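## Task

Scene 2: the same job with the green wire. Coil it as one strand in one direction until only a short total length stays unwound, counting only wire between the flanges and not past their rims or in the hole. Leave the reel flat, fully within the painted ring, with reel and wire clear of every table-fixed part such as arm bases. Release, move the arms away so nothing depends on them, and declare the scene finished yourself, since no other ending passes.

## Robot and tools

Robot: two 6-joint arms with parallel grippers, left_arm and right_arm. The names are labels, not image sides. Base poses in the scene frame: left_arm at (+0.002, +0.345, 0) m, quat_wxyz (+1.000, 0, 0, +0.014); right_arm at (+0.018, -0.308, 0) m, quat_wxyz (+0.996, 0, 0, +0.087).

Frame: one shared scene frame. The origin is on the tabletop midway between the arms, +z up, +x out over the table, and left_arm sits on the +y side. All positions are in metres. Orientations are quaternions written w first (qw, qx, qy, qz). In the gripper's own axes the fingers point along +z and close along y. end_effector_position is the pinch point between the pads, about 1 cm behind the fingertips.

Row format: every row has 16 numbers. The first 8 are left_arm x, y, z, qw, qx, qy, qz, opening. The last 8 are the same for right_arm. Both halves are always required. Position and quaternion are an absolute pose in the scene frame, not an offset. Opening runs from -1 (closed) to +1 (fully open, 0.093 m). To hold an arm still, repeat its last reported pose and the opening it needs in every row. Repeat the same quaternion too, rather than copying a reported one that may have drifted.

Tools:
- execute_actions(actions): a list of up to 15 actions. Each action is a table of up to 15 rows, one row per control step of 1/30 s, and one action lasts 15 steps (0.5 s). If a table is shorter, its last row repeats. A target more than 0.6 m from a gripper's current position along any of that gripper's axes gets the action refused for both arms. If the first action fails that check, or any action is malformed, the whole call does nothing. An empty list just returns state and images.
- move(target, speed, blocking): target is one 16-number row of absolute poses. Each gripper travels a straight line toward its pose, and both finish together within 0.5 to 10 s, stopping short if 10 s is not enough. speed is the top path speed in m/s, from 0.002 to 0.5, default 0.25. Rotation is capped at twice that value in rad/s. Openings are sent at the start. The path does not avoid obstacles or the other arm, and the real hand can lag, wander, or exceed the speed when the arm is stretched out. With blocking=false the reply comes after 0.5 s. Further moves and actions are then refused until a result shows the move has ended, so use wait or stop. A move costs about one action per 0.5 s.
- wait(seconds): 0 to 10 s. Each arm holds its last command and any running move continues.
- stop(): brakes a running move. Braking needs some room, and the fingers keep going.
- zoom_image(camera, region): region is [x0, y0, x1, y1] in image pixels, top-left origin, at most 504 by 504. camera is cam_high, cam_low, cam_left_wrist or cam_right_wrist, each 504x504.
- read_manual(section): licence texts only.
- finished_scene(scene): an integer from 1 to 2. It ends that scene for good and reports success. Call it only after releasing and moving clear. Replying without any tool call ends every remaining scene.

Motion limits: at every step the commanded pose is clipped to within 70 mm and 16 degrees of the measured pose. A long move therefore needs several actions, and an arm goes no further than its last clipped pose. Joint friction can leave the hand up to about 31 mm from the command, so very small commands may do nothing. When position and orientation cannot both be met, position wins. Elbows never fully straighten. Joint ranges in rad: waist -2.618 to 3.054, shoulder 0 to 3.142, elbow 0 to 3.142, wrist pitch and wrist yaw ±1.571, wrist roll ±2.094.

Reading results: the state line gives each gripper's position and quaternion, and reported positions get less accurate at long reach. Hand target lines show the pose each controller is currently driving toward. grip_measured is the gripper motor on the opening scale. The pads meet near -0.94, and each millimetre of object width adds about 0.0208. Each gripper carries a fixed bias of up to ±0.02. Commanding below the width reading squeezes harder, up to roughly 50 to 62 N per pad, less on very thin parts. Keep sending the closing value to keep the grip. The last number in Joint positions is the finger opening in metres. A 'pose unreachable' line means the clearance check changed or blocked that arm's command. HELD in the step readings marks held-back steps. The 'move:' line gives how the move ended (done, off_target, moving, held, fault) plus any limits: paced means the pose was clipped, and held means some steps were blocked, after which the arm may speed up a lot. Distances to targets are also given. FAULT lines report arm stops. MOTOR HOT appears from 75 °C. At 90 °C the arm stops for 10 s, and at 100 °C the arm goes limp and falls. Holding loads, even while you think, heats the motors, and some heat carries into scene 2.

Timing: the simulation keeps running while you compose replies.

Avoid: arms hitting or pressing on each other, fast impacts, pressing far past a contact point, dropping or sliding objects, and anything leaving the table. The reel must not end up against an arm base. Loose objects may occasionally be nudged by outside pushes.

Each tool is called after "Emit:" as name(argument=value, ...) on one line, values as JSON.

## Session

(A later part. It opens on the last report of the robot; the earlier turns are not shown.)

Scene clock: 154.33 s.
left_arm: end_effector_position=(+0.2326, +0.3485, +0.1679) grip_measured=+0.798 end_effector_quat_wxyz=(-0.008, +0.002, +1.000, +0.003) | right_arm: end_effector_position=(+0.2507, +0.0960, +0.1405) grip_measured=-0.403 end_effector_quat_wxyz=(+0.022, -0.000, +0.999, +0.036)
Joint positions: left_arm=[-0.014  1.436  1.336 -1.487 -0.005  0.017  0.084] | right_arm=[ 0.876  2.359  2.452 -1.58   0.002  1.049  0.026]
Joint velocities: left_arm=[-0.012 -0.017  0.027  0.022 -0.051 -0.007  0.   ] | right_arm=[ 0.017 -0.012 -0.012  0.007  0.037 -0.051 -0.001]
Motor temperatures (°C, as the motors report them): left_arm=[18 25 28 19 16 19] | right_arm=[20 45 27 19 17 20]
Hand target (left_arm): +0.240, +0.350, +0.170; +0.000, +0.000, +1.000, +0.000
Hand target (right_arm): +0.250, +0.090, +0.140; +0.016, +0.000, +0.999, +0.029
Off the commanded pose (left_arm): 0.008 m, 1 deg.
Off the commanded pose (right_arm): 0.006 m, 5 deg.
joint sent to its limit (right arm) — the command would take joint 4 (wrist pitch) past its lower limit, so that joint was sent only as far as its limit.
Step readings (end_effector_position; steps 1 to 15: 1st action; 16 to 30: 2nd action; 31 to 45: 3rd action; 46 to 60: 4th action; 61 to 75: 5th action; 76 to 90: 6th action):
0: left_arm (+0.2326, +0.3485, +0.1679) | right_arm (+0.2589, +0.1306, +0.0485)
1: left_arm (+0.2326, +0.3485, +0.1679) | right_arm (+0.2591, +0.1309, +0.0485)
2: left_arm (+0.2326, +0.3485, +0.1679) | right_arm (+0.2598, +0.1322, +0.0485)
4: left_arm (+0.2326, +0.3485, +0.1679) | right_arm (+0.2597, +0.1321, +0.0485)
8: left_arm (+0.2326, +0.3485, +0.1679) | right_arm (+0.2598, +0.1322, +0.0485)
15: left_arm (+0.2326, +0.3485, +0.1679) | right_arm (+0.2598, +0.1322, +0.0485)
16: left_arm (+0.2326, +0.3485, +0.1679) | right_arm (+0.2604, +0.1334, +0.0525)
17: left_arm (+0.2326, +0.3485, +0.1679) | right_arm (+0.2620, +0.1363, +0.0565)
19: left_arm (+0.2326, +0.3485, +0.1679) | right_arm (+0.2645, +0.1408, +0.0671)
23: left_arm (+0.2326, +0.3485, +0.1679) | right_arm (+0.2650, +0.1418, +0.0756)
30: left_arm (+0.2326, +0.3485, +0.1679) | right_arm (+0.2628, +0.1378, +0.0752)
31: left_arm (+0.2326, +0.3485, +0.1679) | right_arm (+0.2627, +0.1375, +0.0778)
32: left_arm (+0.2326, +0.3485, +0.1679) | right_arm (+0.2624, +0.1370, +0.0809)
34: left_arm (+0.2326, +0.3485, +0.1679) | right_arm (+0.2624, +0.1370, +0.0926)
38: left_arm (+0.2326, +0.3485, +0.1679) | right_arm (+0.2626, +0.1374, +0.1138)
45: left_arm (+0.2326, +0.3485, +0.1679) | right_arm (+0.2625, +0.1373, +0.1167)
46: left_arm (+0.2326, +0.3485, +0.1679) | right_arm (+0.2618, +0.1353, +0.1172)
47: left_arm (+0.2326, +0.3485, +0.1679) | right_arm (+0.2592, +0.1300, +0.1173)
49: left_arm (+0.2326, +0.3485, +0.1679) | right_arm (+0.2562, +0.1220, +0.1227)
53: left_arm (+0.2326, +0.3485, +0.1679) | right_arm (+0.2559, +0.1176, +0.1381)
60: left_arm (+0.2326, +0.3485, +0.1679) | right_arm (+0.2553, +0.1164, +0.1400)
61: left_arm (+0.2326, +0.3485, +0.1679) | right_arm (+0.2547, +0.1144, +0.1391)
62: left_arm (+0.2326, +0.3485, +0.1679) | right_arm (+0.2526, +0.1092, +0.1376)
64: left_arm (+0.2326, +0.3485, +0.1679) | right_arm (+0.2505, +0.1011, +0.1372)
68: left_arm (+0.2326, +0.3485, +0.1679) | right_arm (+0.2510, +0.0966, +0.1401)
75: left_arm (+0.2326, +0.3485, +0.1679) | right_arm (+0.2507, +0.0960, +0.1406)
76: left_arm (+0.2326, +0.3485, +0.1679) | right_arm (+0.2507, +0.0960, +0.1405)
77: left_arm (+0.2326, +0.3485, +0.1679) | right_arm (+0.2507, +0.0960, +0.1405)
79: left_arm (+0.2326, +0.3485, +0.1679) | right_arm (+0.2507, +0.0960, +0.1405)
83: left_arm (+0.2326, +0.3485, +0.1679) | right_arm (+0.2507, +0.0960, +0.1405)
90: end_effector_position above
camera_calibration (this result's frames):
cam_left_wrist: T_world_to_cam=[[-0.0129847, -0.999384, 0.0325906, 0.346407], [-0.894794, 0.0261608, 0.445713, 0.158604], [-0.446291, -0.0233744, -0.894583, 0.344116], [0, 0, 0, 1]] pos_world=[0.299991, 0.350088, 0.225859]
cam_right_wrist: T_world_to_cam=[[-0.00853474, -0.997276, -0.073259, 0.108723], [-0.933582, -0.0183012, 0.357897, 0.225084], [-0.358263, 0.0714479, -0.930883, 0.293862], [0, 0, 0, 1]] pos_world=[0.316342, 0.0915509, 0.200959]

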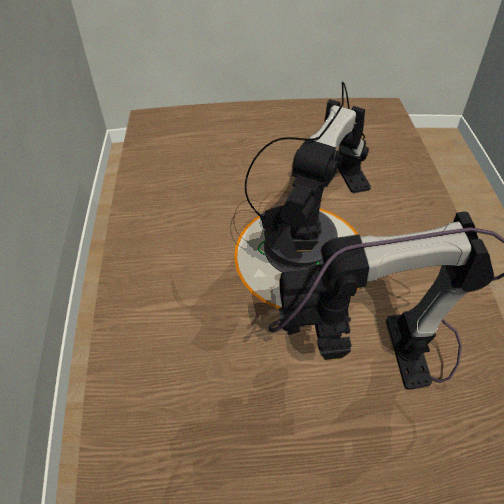

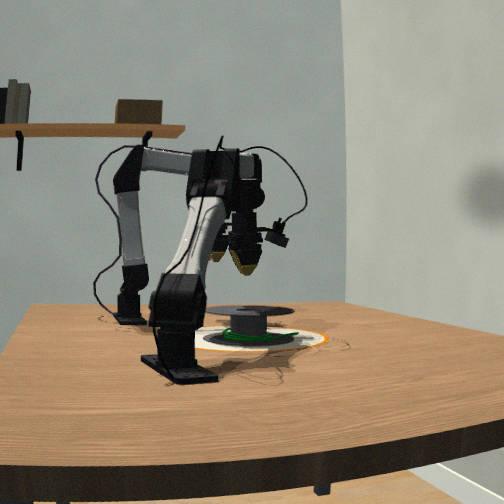

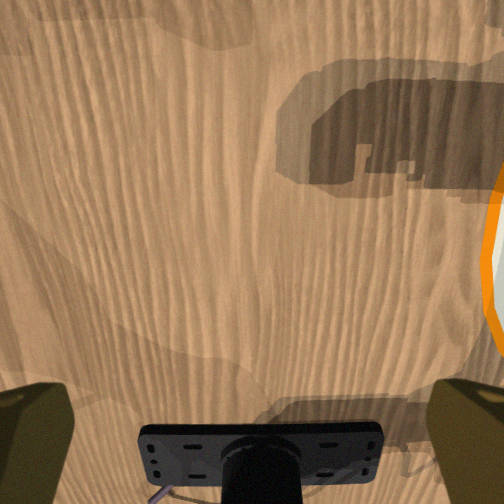

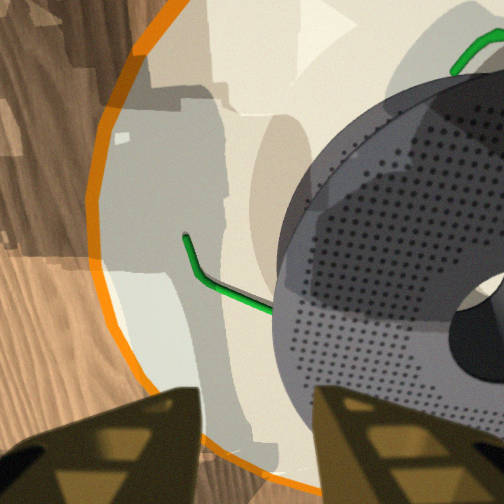

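Emit:
move(target=[0.165,0.16,0.09,0.44,0.4837,0.6909,-0.3082,-1, 0.2,-0.17,0.16,0,-0.3,0.954,0,-0.4], speed=0.3)

Scene clock: 165.07 s.
left_arm: end_effector_position=(+0.1646, +0.1655, +0.0947) grip_measured=-0.999 end_effector_quat_wxyz=(+0.444, +0.486, +0.690, -0.300) | right_arm: end_effector_position=(+0.2066, -0.1624, +0.1669) grip_measured=-0.403 end_effector_quat_wxyz=(+0.009, -0.301, +0.953, +0.006)
Joint positions: left_arm=[-0.354  0.657  0.159 -0.139  0.774  0.496  0.   ] | right_arm=[ 0.481  1.429  1.326 -1.446 -0.006  0.042  0.026]
Joint velocities: left_arm=[-0.002  0.022 -0.007  0.081  0.007  0.007  0.   ] | right_arm=[-0.012 -0.007  0.007 -0.022 -0.022 -0.007 -0.001]
Motor temperatures (°C, as the motors report them): left_arm=[18 25 28 20 16 19] | right_arm=[20 47 26 19 17 20]
Hand target (left_arm): +0.161, +0.163, +0.089; +0.436, +0.488, +0.690, -0.310
Hand target (right_arm): +0.200, -0.168, +0.164; -0.003, -0.299, +0.954, +0.007
Off the commanded pose (left_arm): 0.007 m, 1 deg.
Off the commanded pose (right_arm): 0.012 m, 1 deg.
move: off_target (right_arm)
camera_calibration (this result's frames):
cam_left_wrist: T_world_to_cam=[[-0.950227, -0.311426, -0.00911357, 0.209395], [-0.23572, 0.737744, -0.632591, 0.0110528], [0.203728, -0.598956, -0.774433, 0.220916], [0, 0, 0, 1]] pos_world=[0.156572, 0.189376, 0.179985]
cam_right_wrist: T_world_to_cam=[[0.566253, -0.824193, -0.00792486, -0.24891], [-0.761079, -0.526534, 0.378841, 0.0480627], [-0.316411, -0.208488, -0.925428, 0.266135], [0, 0, 0, 1]] pos_world=[0.261734, -0.124357, 0.226108]

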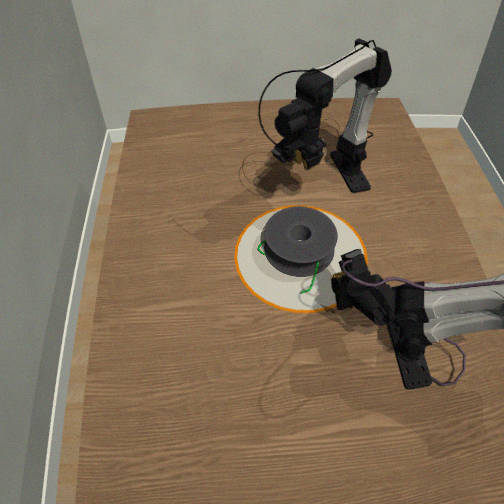

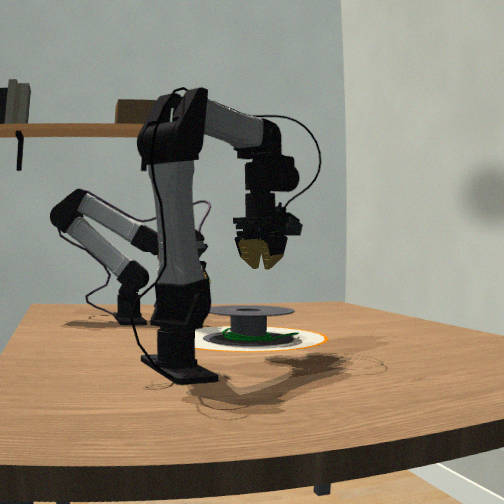

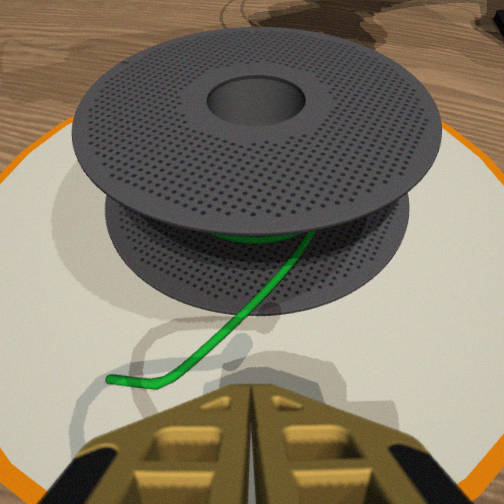

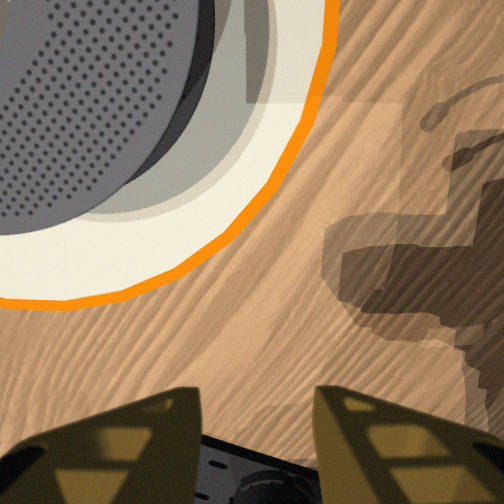

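Emit:
execute_actions(actions=[])

Scene clock: 166.90 s.
left_arm: end_effector_position=(+0.1648, +0.1654, +0.0950) grip_measured=-0.999 end_effector_quat_wxyz=(+0.445, +0.486, +0.690, -0.300) | right_arm: end_effector_position=(+0.2066, -0.1624, +0.1669) grip_measured=-0.403 end_effector_quat_wxyz=(+0.009, -0.301, +0.953, +0.006)
Joint positions: left_arm=[-0.354  0.657  0.158 -0.136  0.774  0.495  0.   ] | right_arm=[ 0.481  1.429  1.326 -1.446 -0.006  0.042  0.026]
Joint velocities: left_arm=[-0.012 -0.002  0.007 -0.066 -0.037 -0.007  0.   ] | right_arm=[-0.007 -0.002 -0.017  0.022 -0.051 -0.095  0.001]
Motor temperatures (°C, as the motors report them): left_arm=[18 24 28 20 16 19] | right_arm=[20 46 26 19 17 20]
Hand target (left_arm): +0.161, +0.163, +0.089; +0.436, +0.487, +0.690, -0.310
Hand target (right_arm): +0.200, -0.168, +0.164; -0.003, -0.299, +0.954, +0.007
Off the commanded pose (left_arm): 0.007 m, 1 deg.
Off the commanded pose (right_arm): 0.012 m, 1 deg.
camera_calibration (this result's frames):
cam_left_wrist: T_world_to_cam=[[-0.950111, -0.311743, -0.0102552, 0.209732], [-0.234995, 0.737048, -0.63367, 0.0114289], [0.205101, -0.599647, -0.773535, 0.220832], [0, 0, 0, 1]] pos_world=[0.156661, 0.18938, 0.180214]
cam_right_wrist: T_world_to_cam=[[0.566567, -0.823977, -0.00791672, -0.248941], [-0.760881, -0.526822, 0.378838, 0.0479754], [-0.316325, -0.208614, -0.925429, 0.266097], [0, 0, 0, 1]] pos_world=[0.261719, -0.124336, 0.226109]

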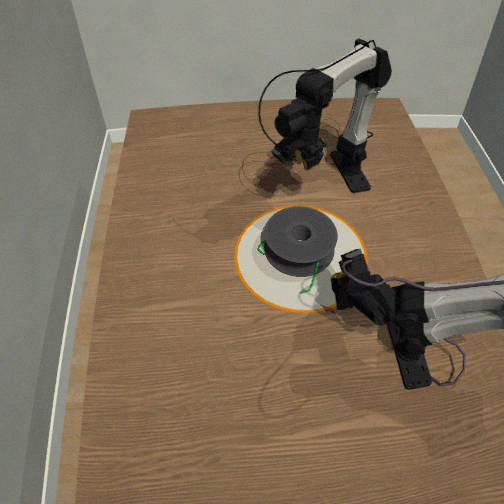

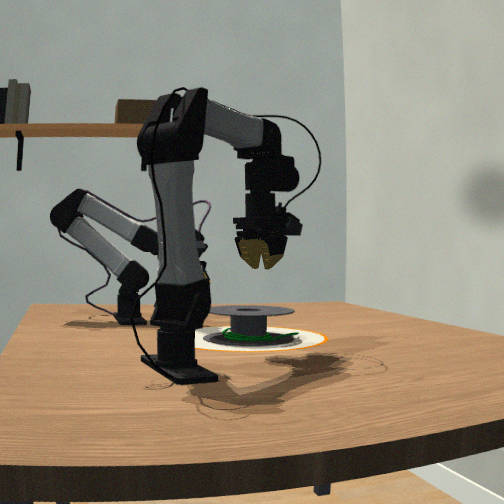

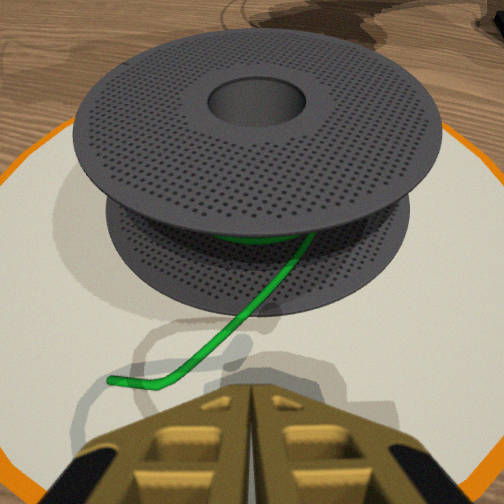

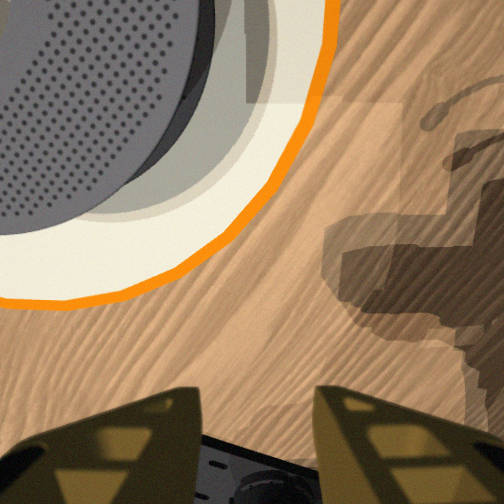

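Emit:
move(target=[0.154,0.131,0.022,0.4699,0.4089,0.7376,-0.2605,-1,0.2,-0.17,0.16,0,-0.3,0.954,0,-0.4], speed=0.15)

Scene clock: 169.63 s.
left_arm: end_effector_position=(+0.1546, +0.1311, +0.0275) grip_measured=-0.999 end_effector_quat_wxyz=(+0.410, +0.435, +0.764, -0.242) | right_arm: end_effector_position=(+0.2031, -0.1651, +0.1615) grip_measured=-0.403 end_effector_quat_wxyz=(-0.001, -0.301, +0.953, +0.003)
Joint positions: left_arm=[-0.863  1.026 -0.001  0.438  0.18   0.104  0.   ] | right_arm=[ 0.481  1.429  1.305 -1.445 -0.006  0.042  0.026]
Joint velocities: left_arm=[-0.007 -0.002  0.022 -0.022  0.022 -0.051  0.   ] | right_arm=[ 0.002 -0.007  0.002  0.007 -0.037 -0.022 -0.001]
Motor temperatures (°C, as the motors report them): left_arm=[18 24 28 21 16 19] | right_arm=[20 45 26 19 17 20]
Hand target (left_arm): +0.154, +0.133, +0.023; +0.408, +0.434, +0.767, -0.238
Hand target (right_arm): +0.200, -0.170, +0.160; -0.000, -0.300, +0.954, +0.000
Off the commanded pose (left_arm): 0.006 m, 8 deg.
Off the commanded pose (right_arm): 0.006 m, 0 deg.
joint sent to its limit (left arm) — the command would take joint 3 (elbow) past its lower limit, so that joint was sent only as far as its limit.
move: off_target (left_arm)
camera_calibration (this result's frames):
cam_left_wrist: T_world_to_cam=[[-0.881327, -0.471801, 0.025833, 0.197979], [-0.414833, 0.746418, -0.520359, 0.0150436], [0.226223, -0.469323, -0.853557, 0.13206], [0, 0, 0, 1]] pos_world=[0.15085, 0.144157, 0.115435]
cam_right_wrist: T_world_to_cam=[[0.566445, -0.824071, -0.0068222, -0.249381], [-0.754414, -0.52186, 0.398147, 0.0423348], [-0.331662, -0.220382, -0.917296, 0.259291], [0, 0, 0, 1]] pos_world=[0.259195, -0.126272, 0.219289]

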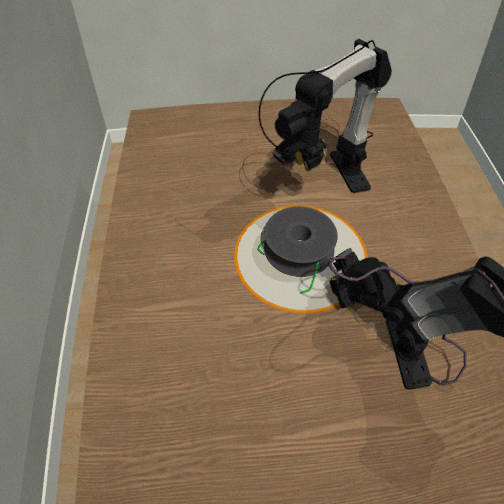

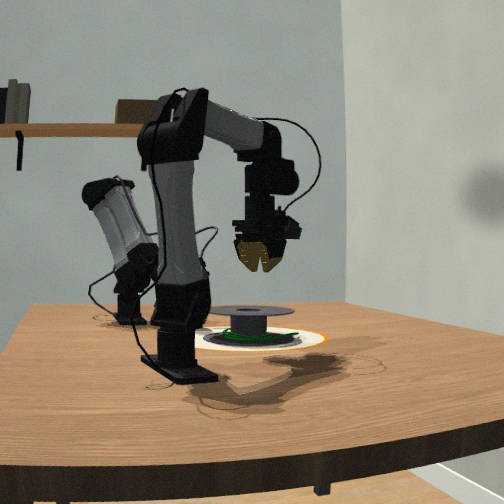

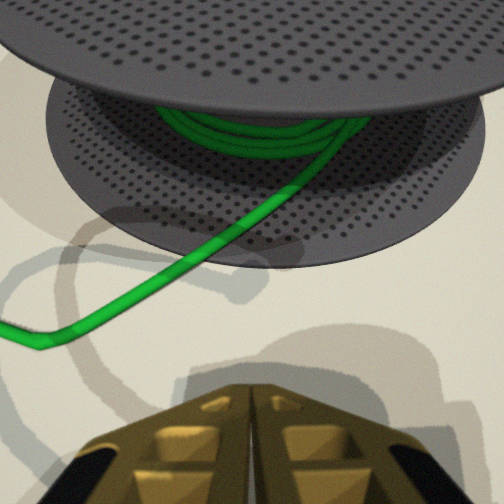

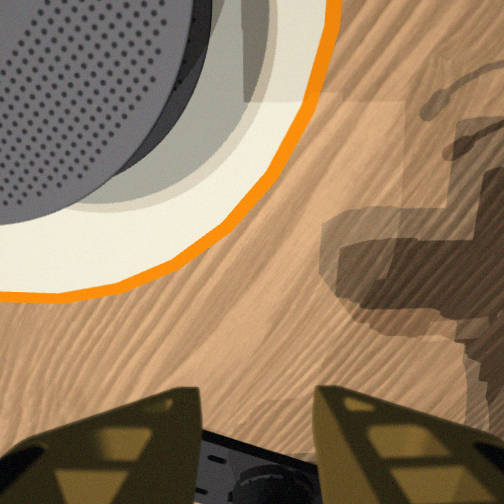

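Emit:
move(target=[0.174,0.099,0.018,0.4699,0.4089,0.7376,-0.2605,-1,0.2,-0.17,0.16,0,-0.3,0.954,0,-0.4], speed=0.12)

Scene clock: 171.77 s.
left_arm: end_effector_position=(+0.1750, +0.0983, +0.0221) grip_measured=-0.999 end_effector_quat_wxyz=(+0.470, +0.411, +0.736, -0.261) | right_arm: end_effector_position=(+0.2031, -0.1651, +0.1615) grip_measured=-0.403 end_effector_quat_wxyz=(-0.001, -0.301, +0.953, +0.003)
Joint positions: left_arm=[-0.927  1.701 -0.001  1.264  0.106  0.051  0.   ] | right_arm=[ 0.481  1.429  1.305 -1.445 -0.006  0.042  0.026]
Joint velocities: left_arm=[-0.012  0.017 -0.017  0.066  0.022  0.007  0.   ] | right_arm=[ 0.012 -0.002  0.012  0.022  0.022  0.037 -0.001]
Motor temperatures (°C, as the motors report them): left_arm=[18 24 28 21 16 19] | right_arm=[20 45 26 19 17 20]
Hand target (left_arm): +0.173, +0.099, +0.020; +0.469, +0.410, +0.738, -0.260
Hand target (right_arm): +0.200, -0.170, +0.160; -0.000, -0.300, +0.954, +0.000
Off the commanded pose (left_arm): 0.004 m, 0 deg.
Off the commanded pose (right_arm): 0.006 m, 0 deg.
move: done
camera_calibration (this result's frames):
cam_left_wrist: T_world_to_cam=[[-0.870052, -0.492916, 0.0064997, 0.201198], [-0.383923, 0.669279, -0.636135, 0.0498566], [0.309211, -0.555967, -0.77155, 0.0995642], [0, 0, 0, 1]] pos_world=[0.163408, 0.12116, 0.107227]
cam_right_wrist: T_world_to_cam=[[0.566445, -0.824071, -0.0068222, -0.249381], [-0.754414, -0.52186, 0.398147, 0.0423348], [-0.331662, -0.220382, -0.917296, 0.259291], [0, 0, 0, 1]] pos_world=[0.259195, -0.126272, 0.219289]

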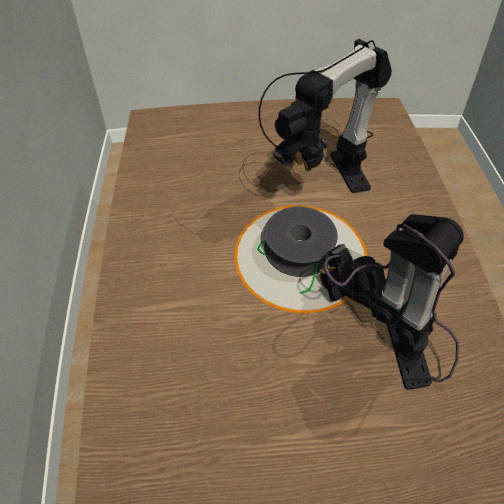

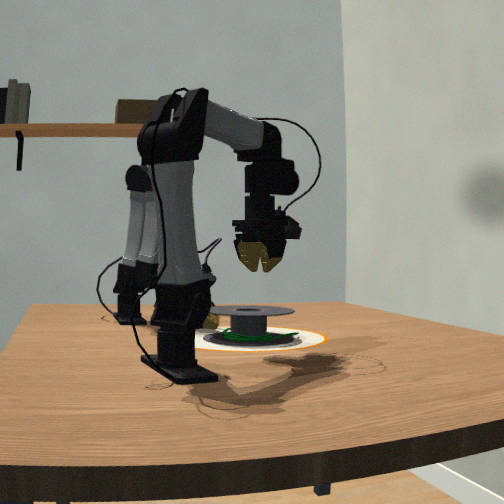

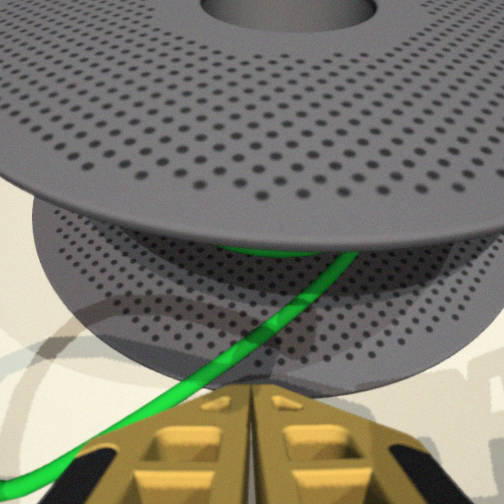

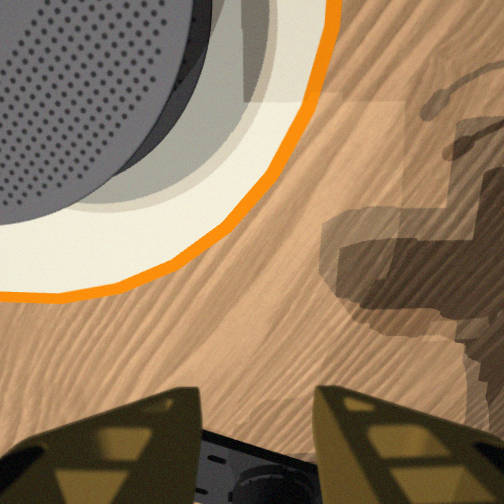

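Emit:
execute_actions(actions=[[[0.174,0.099,0.010,0.4699,0.4089,0.7376,-0.2605,-1,0.2,-0.17,0.16,0,-0.3,0.954,0,-0.4]],[[0.185,0.101,0.010,0.455,0.447,0.715,-0.285,-1,0.2,-0.17,0.16,0,-0.3,0.954,0,-0.4]],[[0.1945,0.1041,0.010,0.4402,0.4838,0.6909,-0.3082,-1,0.2,-0.17,0.16,0,-0.3,0.954,0,-0.4]],[[0.207,0.107,0.010,0.419,0.528,0.658,-0.336,-1,0.2,-0.17,0.16,0,-0.3,0.954,0,-0.4]],[[0.2195,0.1096,0.010,0.3961,0.5698,0.6218,-0.363,-1,0.2,-0.17,0.16,0,-0.3,0.954,0,-0.4]],[[0.2195,0.1096,0.010,0.3961,0.5698,0.6218,-0.363,-1,0.2,-0.17,0.16,0,-0.3,0.954,0,-0.4]]])

Scene clock: 177.37 s.
left_arm: end_effector_position=(+0.2259, +0.1084, +0.0133) grip_measured=-0.999 end_effector_quat_wxyz=(+0.418, +0.569, +0.613, -0.355) | right_arm: end_effector_position=(+0.2031, -0.1651, +0.1615) grip_measured=-0.403 end_effector_quat_wxyz=(-0.001, -0.301, +0.953, +0.003)
Joint positions: left_arm=[-0.411  1.823  0.337  0.751  0.934  0.673  0.   ] | right_arm=[ 0.481  1.429  1.305 -1.445 -0.006  0.042  0.026]
Joint velocities: left_arm=[ 0.007 -0.017  0.017 -0.037 -0.007 -0.051  0.   ] | right_arm=[-0.007 -0.002 -0.012 -0.051  0.051  0.051 -0.001]
Motor temperatures (°C, as the motors report them): left_arm=[18 24 28 22 16 19] | right_arm=[20 43 26 19 17 20]
Hand target (left_arm): +0.219, +0.110, +0.010; +0.398, +0.568, +0.622, -0.363
Hand target (right_arm): +0.200, -0.170, +0.160; -0.000, -0.300, +0.954, +0.000
Off the commanded pose (left_arm): 0.007 m, 3 deg.
Off the commanded pose (right_arm): 0.006 m, 0 deg.
Step readings (end_effector_position; steps 1 to 15: 1st action; 16 to 30: 2nd action; 31 to 45: 3rd action; 46 to 60: 4th action; 61 to 75: 5th action; 76 to 90: 6th action):
0: left_arm (+0.1752, +0.0981, +0.0227) | right_arm (+0.2031, -0.1651, +0.1615)
1: left_arm (+0.1754, +0.0978, +0.0220) | right_arm (+0.2031, -0.1651, +0.1615)
2: left_arm (+0.1751, +0.0982, +0.0185) | right_arm (+0.2031, -0.1651, +0.1615)
4: left_arm (+0.1745, +0.0990, +0.0126) | right_arm (+0.2031, -0.1651, +0.1615)
8: left_arm (+0.1755, +0.0978, +0.0129) | right_arm (+0.2031, -0.1651, +0.1615)
15: left_arm (+0.1759, +0.0973, +0.0131) | right_arm (+0.2031, -0.1651, +0.1615)
16: left_arm (+0.1766, +0.0981, +0.0133) | right_arm (+0.2031, -0.1651, +0.1615)
17: left_arm (+0.1821, +0.1027, +0.0134) | right_arm (+0.2031, -0.1651, +0.1615)
19: left_arm (+0.1907, +0.1091, +0.0135) | right_arm (+0.2031, -0.1651, +0.1615)
23: left_arm (+0.1885, +0.1070, +0.0132) | right_arm (+0.2031, -0.1651, +0.1615)
30: left_arm (+0.1847, +0.1036, +0.0131) | right_arm (+0.2031, -0.1651, +0.1615)
31: left_arm (+0.1854, +0.1038, +0.0134) | right_arm (+0.2031, -0.1651, +0.1615)
32: left_arm (+0.1911, +0.1068, +0.0136) | right_arm (+0.2031, -0.1651, +0.1615)
34: left_arm (+0.2017, +0.1107, +0.0144) | right_arm (+0.2031, -0.1651, +0.1615)
38: left_arm (+0.2006, +0.1086, +0.0130) | right_arm (+0.2031, -0.1651, +0.1615)
45: left_arm (+0.1990, +0.1062, +0.0129) | right_arm (+0.2031, -0.1651, +0.1615)
46: left_arm (+0.1996, +0.1063, +0.0135) | right_arm (+0.2031, -0.1651, +0.1615)
47: left_arm (+0.2049, +0.1087, +0.0137) | right_arm (+0.2031, -0.1651, +0.1615)
49: left_arm (+0.2164, +0.1122, +0.0145) | right_arm (+0.2031, -0.1651, +0.1615)
53: left_arm (+0.2166, +0.1101, +0.0134) | right_arm (+0.2031, -0.1651, +0.1615)
60: left_arm (+0.2120, +0.1073, +0.0132) | right_arm (+0.2031, -0.1651, +0.1615)
61: left_arm (+0.2127, +0.1073, +0.0140) | right_arm (+0.2031, -0.1651, +0.1615)
62: left_arm (+0.2175, +0.1092, +0.0144) | right_arm (+0.2031, -0.1651, +0.1615)
64: left_arm (+0.2294, +0.1115, +0.0173) | right_arm (+0.2031, -0.1651, +0.1615)
68: left_arm (+0.2297, +0.1097, +0.0157) | right_arm (+0.2031, -0.1651, +0.1615)
75: left_arm (+0.2264, +0.1089, +0.0133) | right_arm (+0.2031, -0.1651, +0.1615)
76: left_arm (+0.2263, +0.1088, +0.0133) | right_arm (+0.2031, -0.1651, +0.1615)
77: left_arm (+0.2262, +0.1087, +0.0133) | right_arm (+0.2031, -0.1651, +0.1615)
79: left_arm (+0.2261, +0.1087, +0.0133) | right_arm (+0.2031, -0.1651, +0.1615)
83: left_arm (+0.2261, +0.1086, +0.0133) | right_arm (+0.2031, -0.1651, +0.1615)
90: end_effector_position above
camera_calibration (this result's frames):
cam_left_wrist: T_world_to_cam=[[-0.997418, -0.0628403, -0.0347743, 0.233194], [-0.0248687, 0.756417, -0.653616, -0.0332816], [0.0673773, -0.651064, -0.756027, 0.147472], [0, 0, 0, 1]] pos_world=[0.221828, 0.135842, 0.0978486]
cam_right_wrist: T_world_to_cam=[[0.566445, -0.824071, -0.0068222, -0.249381], [-0.754414, -0.52186, 0.398147, 0.0423348], [-0.331662, -0.220382, -0.917296, 0.259291], [0, 0, 0, 1]] pos_world=[0.259195, -0.126272, 0.219289]

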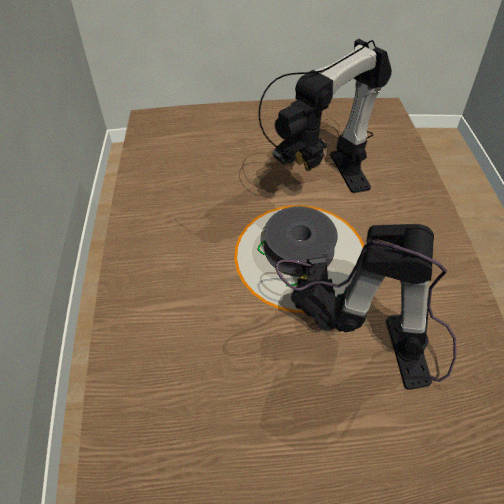

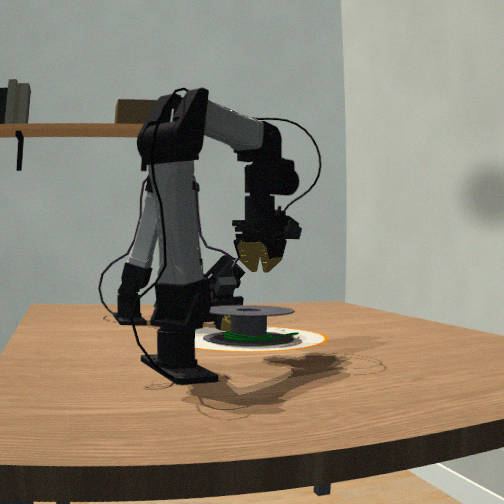

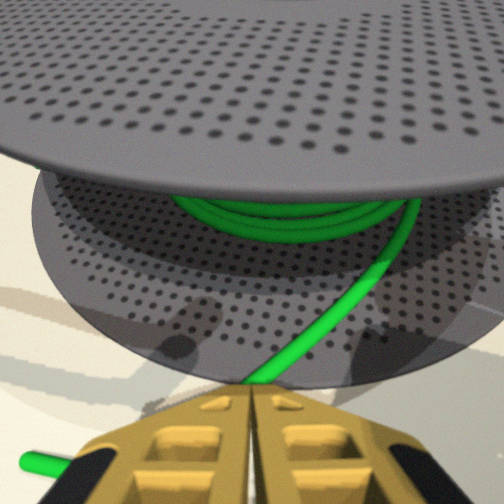

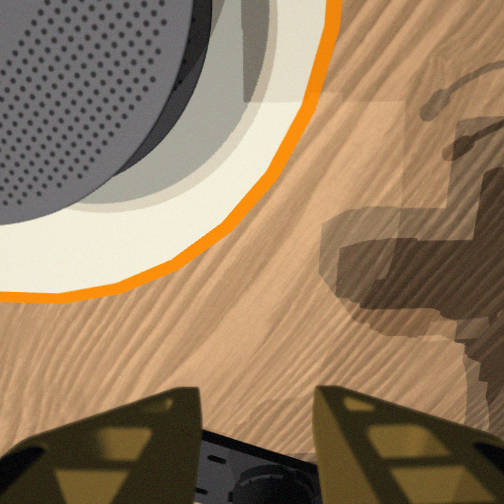

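Emit:
execute_actions(actions=[[[0.2195,0.1096,0.028,0.3961,0.5698,0.6218,-0.363,-1,0.2,-0.17,0.16,0,-0.3,0.954,0,-0.4]],[[0.200,0.108,0.028,0.4402,0.4838,0.6909,-0.3082,-1,0.2,-0.17,0.16,0,-0.3,0.954,0,-0.4]],[[0.180,0.102,0.028,0.4699,0.4089,0.7376,-0.2605,-1,0.2,-0.17,0.16,0,-0.3,0.954,0,-0.4]],[[0.178,0.101,0.005,0.4699,0.4089,0.7376,-0.2605,-1,0.2,-0.17,0.16,0,-0.3,0.954,0,-0.4]],[[0.178,0.101,0.005,0.4699,0.4089,0.7376,-0.2605,-1,0.2,-0.17,0.16,0,-0.3,0.954,0,-0.4]]])

Scene clock: 181.37 s.
left_arm: end_effector_position=(+0.1817, +0.0948, +0.0132) grip_measured=-0.999 end_effector_quat_wxyz=(+0.479, +0.410, +0.728, -0.270) | right_arm: end_effector_position=(+0.2031, -0.1651, +0.1615) grip_measured=-0.403 end_effector_quat_wxyz=(-0.001, -0.301, +0.953, +0.003)
Joint positions: left_arm=[-0.896  1.938  0.013  1.515  0.145  0.063  0.   ] | right_arm=[ 0.481  1.429  1.305 -1.445 -0.006  0.042  0.026]
Joint velocities: left_arm=[-0.007 -0.012 -0.002 -0.007 -0.037 -0.051  0.   ] | right_arm=[-0.012  0.002 -0.022 -0.022 -0.037 -0.066 -0.001]
Motor temperatures (°C, as the motors report them): left_arm=[18 24 27 22 16 19] | right_arm=[20 43 25 19 17 20]
Hand target (left_arm): +0.178, +0.101, +0.005; +0.470, +0.409, +0.738, -0.260
Hand target (right_arm): +0.200, -0.170, +0.160; -0.000, -0.300, +0.954, +0.000
Off the commanded pose (left_arm): 0.011 m, 2 deg.
Off the commanded pose (right_arm): 0.006 m, 0 deg.
Step readings (end_effector_position; steps 1 to 15: 1st action; 16 to 30: 2nd action; 31 to 45: 3rd action; 46 to 60: 4th action; 61 to 75: 5th action):
0: left_arm (+0.2258, +0.1084, +0.0133) | right_arm (+0.2031, -0.1651, +0.1615)
1: left_arm (+0.2255, +0.1087, +0.0150) | right_arm (+0.2031, -0.1651, +0.1615)
2: left_arm (+0.2245, +0.1091, +0.0182) | right_arm (+0.2031, -0.1651, +0.1615)
4: left_arm (+0.2244, +0.1091, +0.0256) | right_arm (+0.2031, -0.1651, +0.1615)
8: left_arm (+0.2207, +0.1106, +0.0256) | right_arm (+0.2031, -0.1651, +0.1615)
15: left_arm (+0.2148, +0.1130, +0.0192) | right_arm (+0.2031, -0.1651, +0.1615)
16: left_arm (+0.2135, +0.1131, +0.0186) | right_arm (+0.2031, -0.1651, +0.1615)
17: left_arm (+0.2059, +0.1120, +0.0201) | right_arm (+0.2031, -0.1651, +0.1615)
19: left_arm (+0.1876, +0.1091, +0.0212) | right_arm (+0.2031, -0.1651, +0.1615)
23: left_arm (+0.1810, +0.1100, +0.0169) | right_arm (+0.2031, -0.1651, +0.1615)
30: left_arm (+0.1969, +0.1077, +0.0270) | right_arm (+0.2031, -0.1651, +0.1615)
31: left_arm (+0.1963, +0.1067, +0.0271) | right_arm (+0.2031, -0.1651, +0.1615)
32: left_arm (+0.1866, +0.1023, +0.0274) | right_arm (+0.2031, -0.1651, +0.1615)
34: left_arm (+0.1658, +0.0974, +0.0230) | right_arm (+0.2031, -0.1651, +0.1615)
38: left_arm (+0.1618, +0.0996, +0.0179) | right_arm (+0.2031, -0.1651, +0.1615)
45: left_arm (+0.1771, +0.0993, +0.0295) | right_arm (+0.2031, -0.1651, +0.1615)
46: left_arm (+0.1783, +0.0987, +0.0289) | right_arm (+0.2031, -0.1651, +0.1615)
47: left_arm (+0.1778, +0.0986, +0.0231) | right_arm (+0.2031, -0.1651, +0.1615)
49: left_arm (+0.1768, +0.0991, +0.0118) | right_arm (+0.2031, -0.1651, +0.1615)
53: left_arm (+0.1789, +0.0964, +0.0126) | right_arm (+0.2031, -0.1651, +0.1615)
60: left_arm (+0.1805, +0.0950, +0.0130) | right_arm (+0.2031, -0.1651, +0.1615)
61: left_arm (+0.1807, +0.0950, +0.0130) | right_arm (+0.2031, -0.1651, +0.1615)
62: left_arm (+0.1808, +0.0949, +0.0130) | right_arm (+0.2031, -0.1651, +0.1615)
64: left_arm (+0.1811, +0.0948, +0.0131) | right_arm (+0.2031, -0.1651, +0.1615)
68: left_arm (+0.1814, +0.0947, +0.0132) | right_arm (+0.2031, -0.1651, +0.1615)
75: end_effector_position above
camera_calibration (this result's frames):
cam_left_wrist: T_world_to_cam=[[-0.874585, -0.484831, 0.00638235, 0.205341], [-0.368543, 0.656144, -0.658522, 0.0478732], [0.315084, -0.578285, -0.752535, 0.0895094], [0, 0, 0, 1]] pos_world=[0.169028, 0.119906, 0.0975739]
cam_right_wrist: T_world_to_cam=[[0.566445, -0.824071, -0.0068222, -0.249381], [-0.754414, -0.52186, 0.398147, 0.0423348], [-0.331662, -0.220382, -0.917296, 0.259291], [0, 0, 0, 1]] pos_world=[0.259195, -0.126272, 0.219289]

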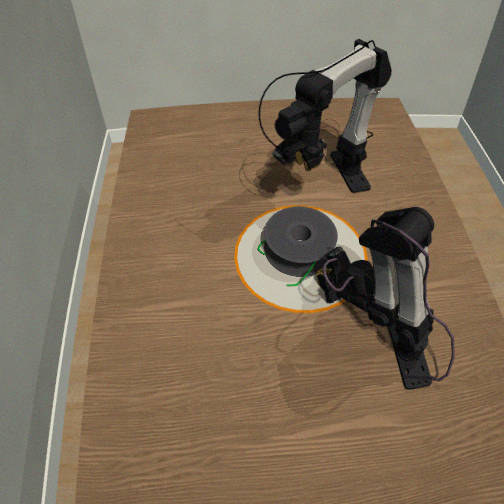

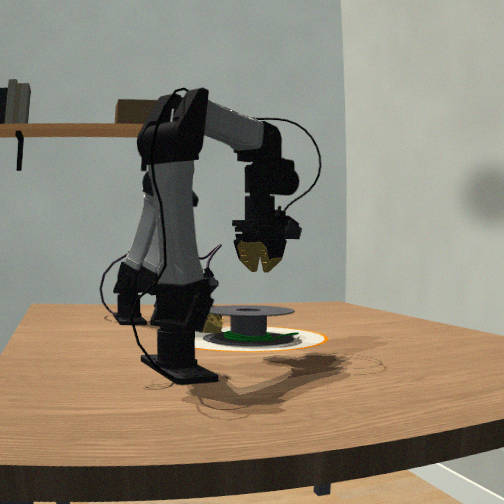

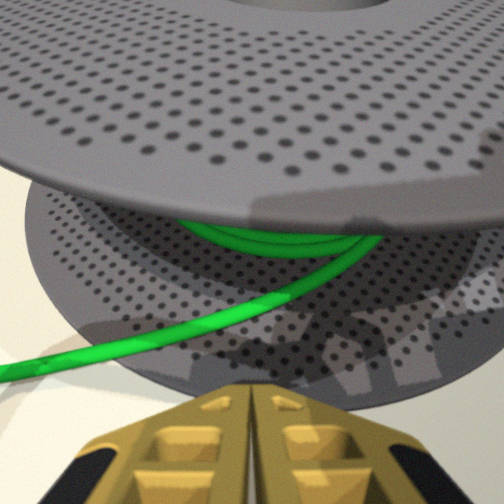

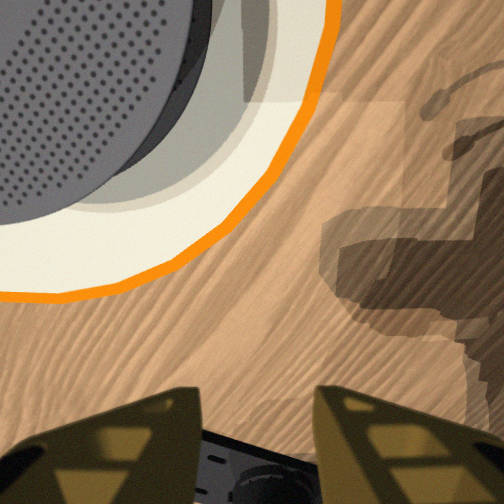

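Emit:
execute_actions(actions=[[[0.187,0.100,0.006,0.455,0.447,0.715,-0.285,-1,0.2,-0.17,0.16,0,-0.3,0.954,0,-0.4]],[[0.196,0.102,0.006,0.4402,0.4838,0.6909,-0.3082,-1,0.2,-0.17,0.16,0,-0.3,0.954,0,-0.4]],[[0.207,0.105,0.006,0.419,0.528,0.658,-0.336,-1,0.2,-0.17,0.16,0,-0.3,0.954,0,-0.4]],[[0.2195,0.107,0.006,0.3961,0.5698,0.6218,-0.363,-1,0.2,-0.17,0.16,0,-0.3,0.954,0,-0.4]],[[0.232,0.107,0.006,0.38,0.596,0.596,-0.38,-1,0.2,-0.17,0.16,0,-0.3,0.954,0,-0.4]],[[0.245,0.106,0.006,0.363,0.6218,0.5698,-0.3962,-1,0.2,-0.17,0.16,0,-0.3,0.954,0,-0.4]],[[0.245,0.106,0.006,0.363,0.6218,0.5698,-0.3962,-1,0.2,-0.17,0.16,0,-0.3,0.954,0,-0.4]]])

Scene clock: 185.57 s.
left_arm: end_effector_position=(+0.2485, +0.1029, +0.0145) grip_measured=-0.999 end_effector_quat_wxyz=(+0.383, +0.629, +0.557, -0.384) | right_arm: end_effector_position=(+0.2031, -0.1651, +0.1615) grip_measured=-0.403 end_effector_quat_wxyz=(-0.001, -0.301, +0.953, +0.003)
Joint positions: left_arm=[-0.36   1.893  0.62   0.239  1.072  1.036  0.   ] | right_arm=[ 0.481  1.429  1.305 -1.445 -0.006  0.042  0.026]
Joint velocities: left_arm=[-0.002  0.002  0.012 -0.037  0.051 -0.022  0.   ] | right_arm=[ 0.012  0.007 -0.007 -0.022  0.022 -0.051 -0.002]
Motor temperatures (°C, as the motors report them): left_arm=[18 24 27 22 16 19] | right_arm=[20 42 25 19 17 20]
Hand target (left_arm): +0.245, +0.106, +0.007; +0.364, +0.621, +0.570, -0.396
Hand target (right_arm): +0.200, -0.170, +0.160; -0.000, -0.300, +0.954, +0.000
Off the commanded pose (left_arm): 0.010 m, 3 deg.
Off the commanded pose (right_arm): 0.006 m, 0 deg.
Step readings (end_effector_position; steps 1 to 15: 1st action; 16 to 30: 2nd action; 31 to 45: 3rd action; 46 to 60: 4th action; 61 to 75: 5th action; 76 to 90: 6th action; 91 to 105: 7th action):
0: left_arm (+0.1819, +0.0949, +0.0132) | right_arm (+0.2031, -0.1651, +0.1615)
1: left_arm (+0.1821, +0.0956, +0.0132) | right_arm (+0.2031, -0.1651, +0.1615)
2: left_arm (+0.1859, +0.0991, +0.0131) | right_arm (+0.2031, -0.1651, +0.1615)
4: left_arm (+0.1914, +0.1044, +0.0130) | right_arm (+0.2031, -0.1651, +0.1615)
8: left_arm (+0.1914, +0.1043, +0.0130) | right_arm (+0.2031, -0.1651, +0.1615)
15: left_arm (+0.1909, +0.1029, +0.0129) | right_arm (+0.2031, -0.1651, +0.1615)
16: left_arm (+0.1914, +0.1027, +0.0133) | right_arm (+0.2031, -0.1651, +0.1615)
17: left_arm (+0.1957, +0.1044, +0.0134) | right_arm (+0.2031, -0.1651, +0.1615)
19: left_arm (+0.2031, +0.1069, +0.0131) | right_arm (+0.2031, -0.1651, +0.1615)
23: left_arm (+0.2029, +0.1051, +0.0133) | right_arm (+0.2031, -0.1651, +0.1615)
30: left_arm (+0.2011, +0.1030, +0.0131) | right_arm (+0.2031, -0.1651, +0.1615)
31: left_arm (+0.2015, +0.1030, +0.0135) | right_arm (+0.2031, -0.1651, +0.1615)
32: left_arm (+0.2060, +0.1052, +0.0136) | right_arm (+0.2031, -0.1651, +0.1615)
34: left_arm (+0.2160, +0.1086, +0.0136) | right_arm (+0.2031, -0.1651, +0.1615)
38: left_arm (+0.2159, +0.1067, +0.0136) | right_arm (+0.2031, -0.1651, +0.1615)
45: left_arm (+0.2140, +0.1043, +0.0134) | right_arm (+0.2031, -0.1651, +0.1615)
46: left_arm (+0.2147, +0.1042, +0.0142) | right_arm (+0.2031, -0.1651, +0.1615)
47: left_arm (+0.2190, +0.1056, +0.0145) | right_arm (+0.2031, -0.1651, +0.1615)
49: left_arm (+0.2299, +0.1082, +0.0159) | right_arm (+0.2031, -0.1651, +0.1615)
53: left_arm (+0.2310, +0.1068, +0.0138) | right_arm (+0.2031, -0.1651, +0.1615)
60: left_arm (+0.2298, +0.1052, +0.0139) | right_arm (+0.2031, -0.1651, +0.1615)
61: left_arm (+0.2306, +0.1048, +0.0148) | right_arm (+0.2031, -0.1651, +0.1615)
62: left_arm (+0.2332, +0.1049, +0.0149) | right_arm (+0.2031, -0.1651, +0.1615)
64: left_arm (+0.2399, +0.1053, +0.0159) | right_arm (+0.2031, -0.1651, +0.1615)
68: left_arm (+0.2400, +0.1049, +0.0143) | right_arm (+0.2031, -0.1651, +0.1615)
75: left_arm (+0.2387, +0.1042, +0.0140) | right_arm (+0.2031, -0.1651, +0.1615)
76: left_arm (+0.2398, +0.1038, +0.0147) | right_arm (+0.2031, -0.1651, +0.1615)
77: left_arm (+0.2426, +0.1032, +0.0145) | right_arm (+0.2031, -0.1651, +0.1615)
79: left_arm (+0.2501, +0.1026, +0.0150) | right_arm (+0.2031, -0.1651, +0.1615)
83: left_arm (+0.2526, +0.1028, +0.0148) | right_arm (+0.2031, -0.1651, +0.1615)
90: left_arm (+0.2500, +0.1028, +0.0145) | right_arm (+0.2031, -0.1651, +0.1615)
91: left_arm (+0.2498, +0.1028, +0.0146) | right_arm (+0.2031, -0.1651, +0.1615)
92: left_arm (+0.2496, +0.1028, +0.0146) | right_arm (+0.2031, -0.1651, +0.1615)
94: left_arm (+0.2492, +0.1029, +0.0146) | right_arm (+0.2031, -0.1651, +0.1615)
98: left_arm (+0.2488, +0.1029, +0.0145) | right_arm (+0.2031, -0.1651, +0.1615)
105: end_effector_position above
camera_calibration (this result's frames):
cam_left_wrist: T_world_to_cam=[[-0.991176, 0.123844, -0.047253, 0.234798], [0.125082, 0.755883, -0.642648, -0.065131], [-0.0438702, -0.642887, -0.764703, 0.170168], [0, 0, 0, 1]] pos_world=[0.248338, 0.129552, 0.0993663]
cam_right_wrist: T_world_to_cam=[[0.566445, -0.824071, -0.0068222, -0.249381], [-0.754414, -0.52186, 0.398147, 0.0423348], [-0.331662, -0.220382, -0.917296, 0.259291], [0, 0, 0, 1]] pos_world=[0.259195, -0.126272, 0.219289]

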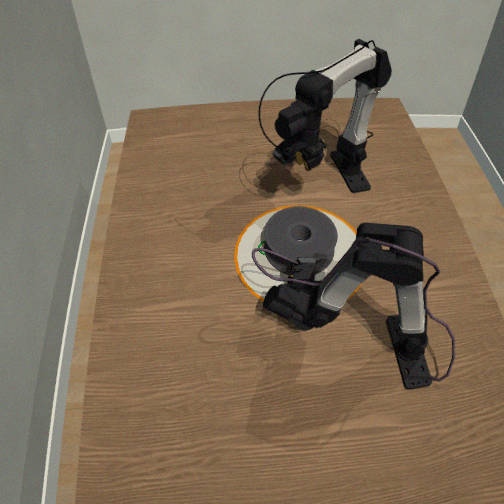

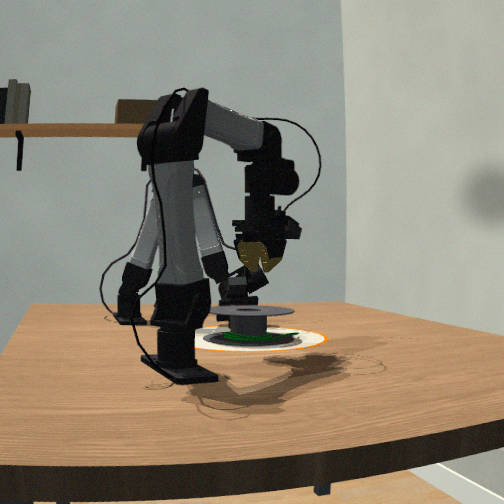

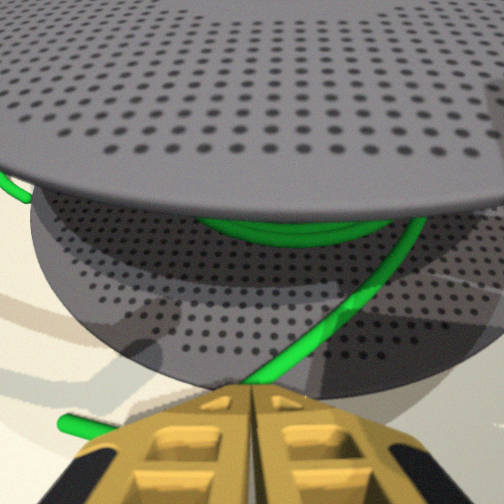

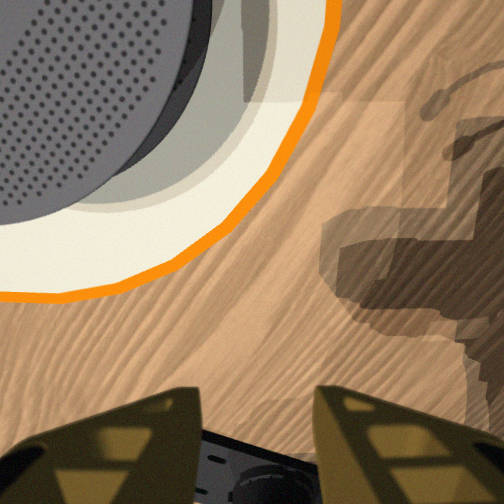

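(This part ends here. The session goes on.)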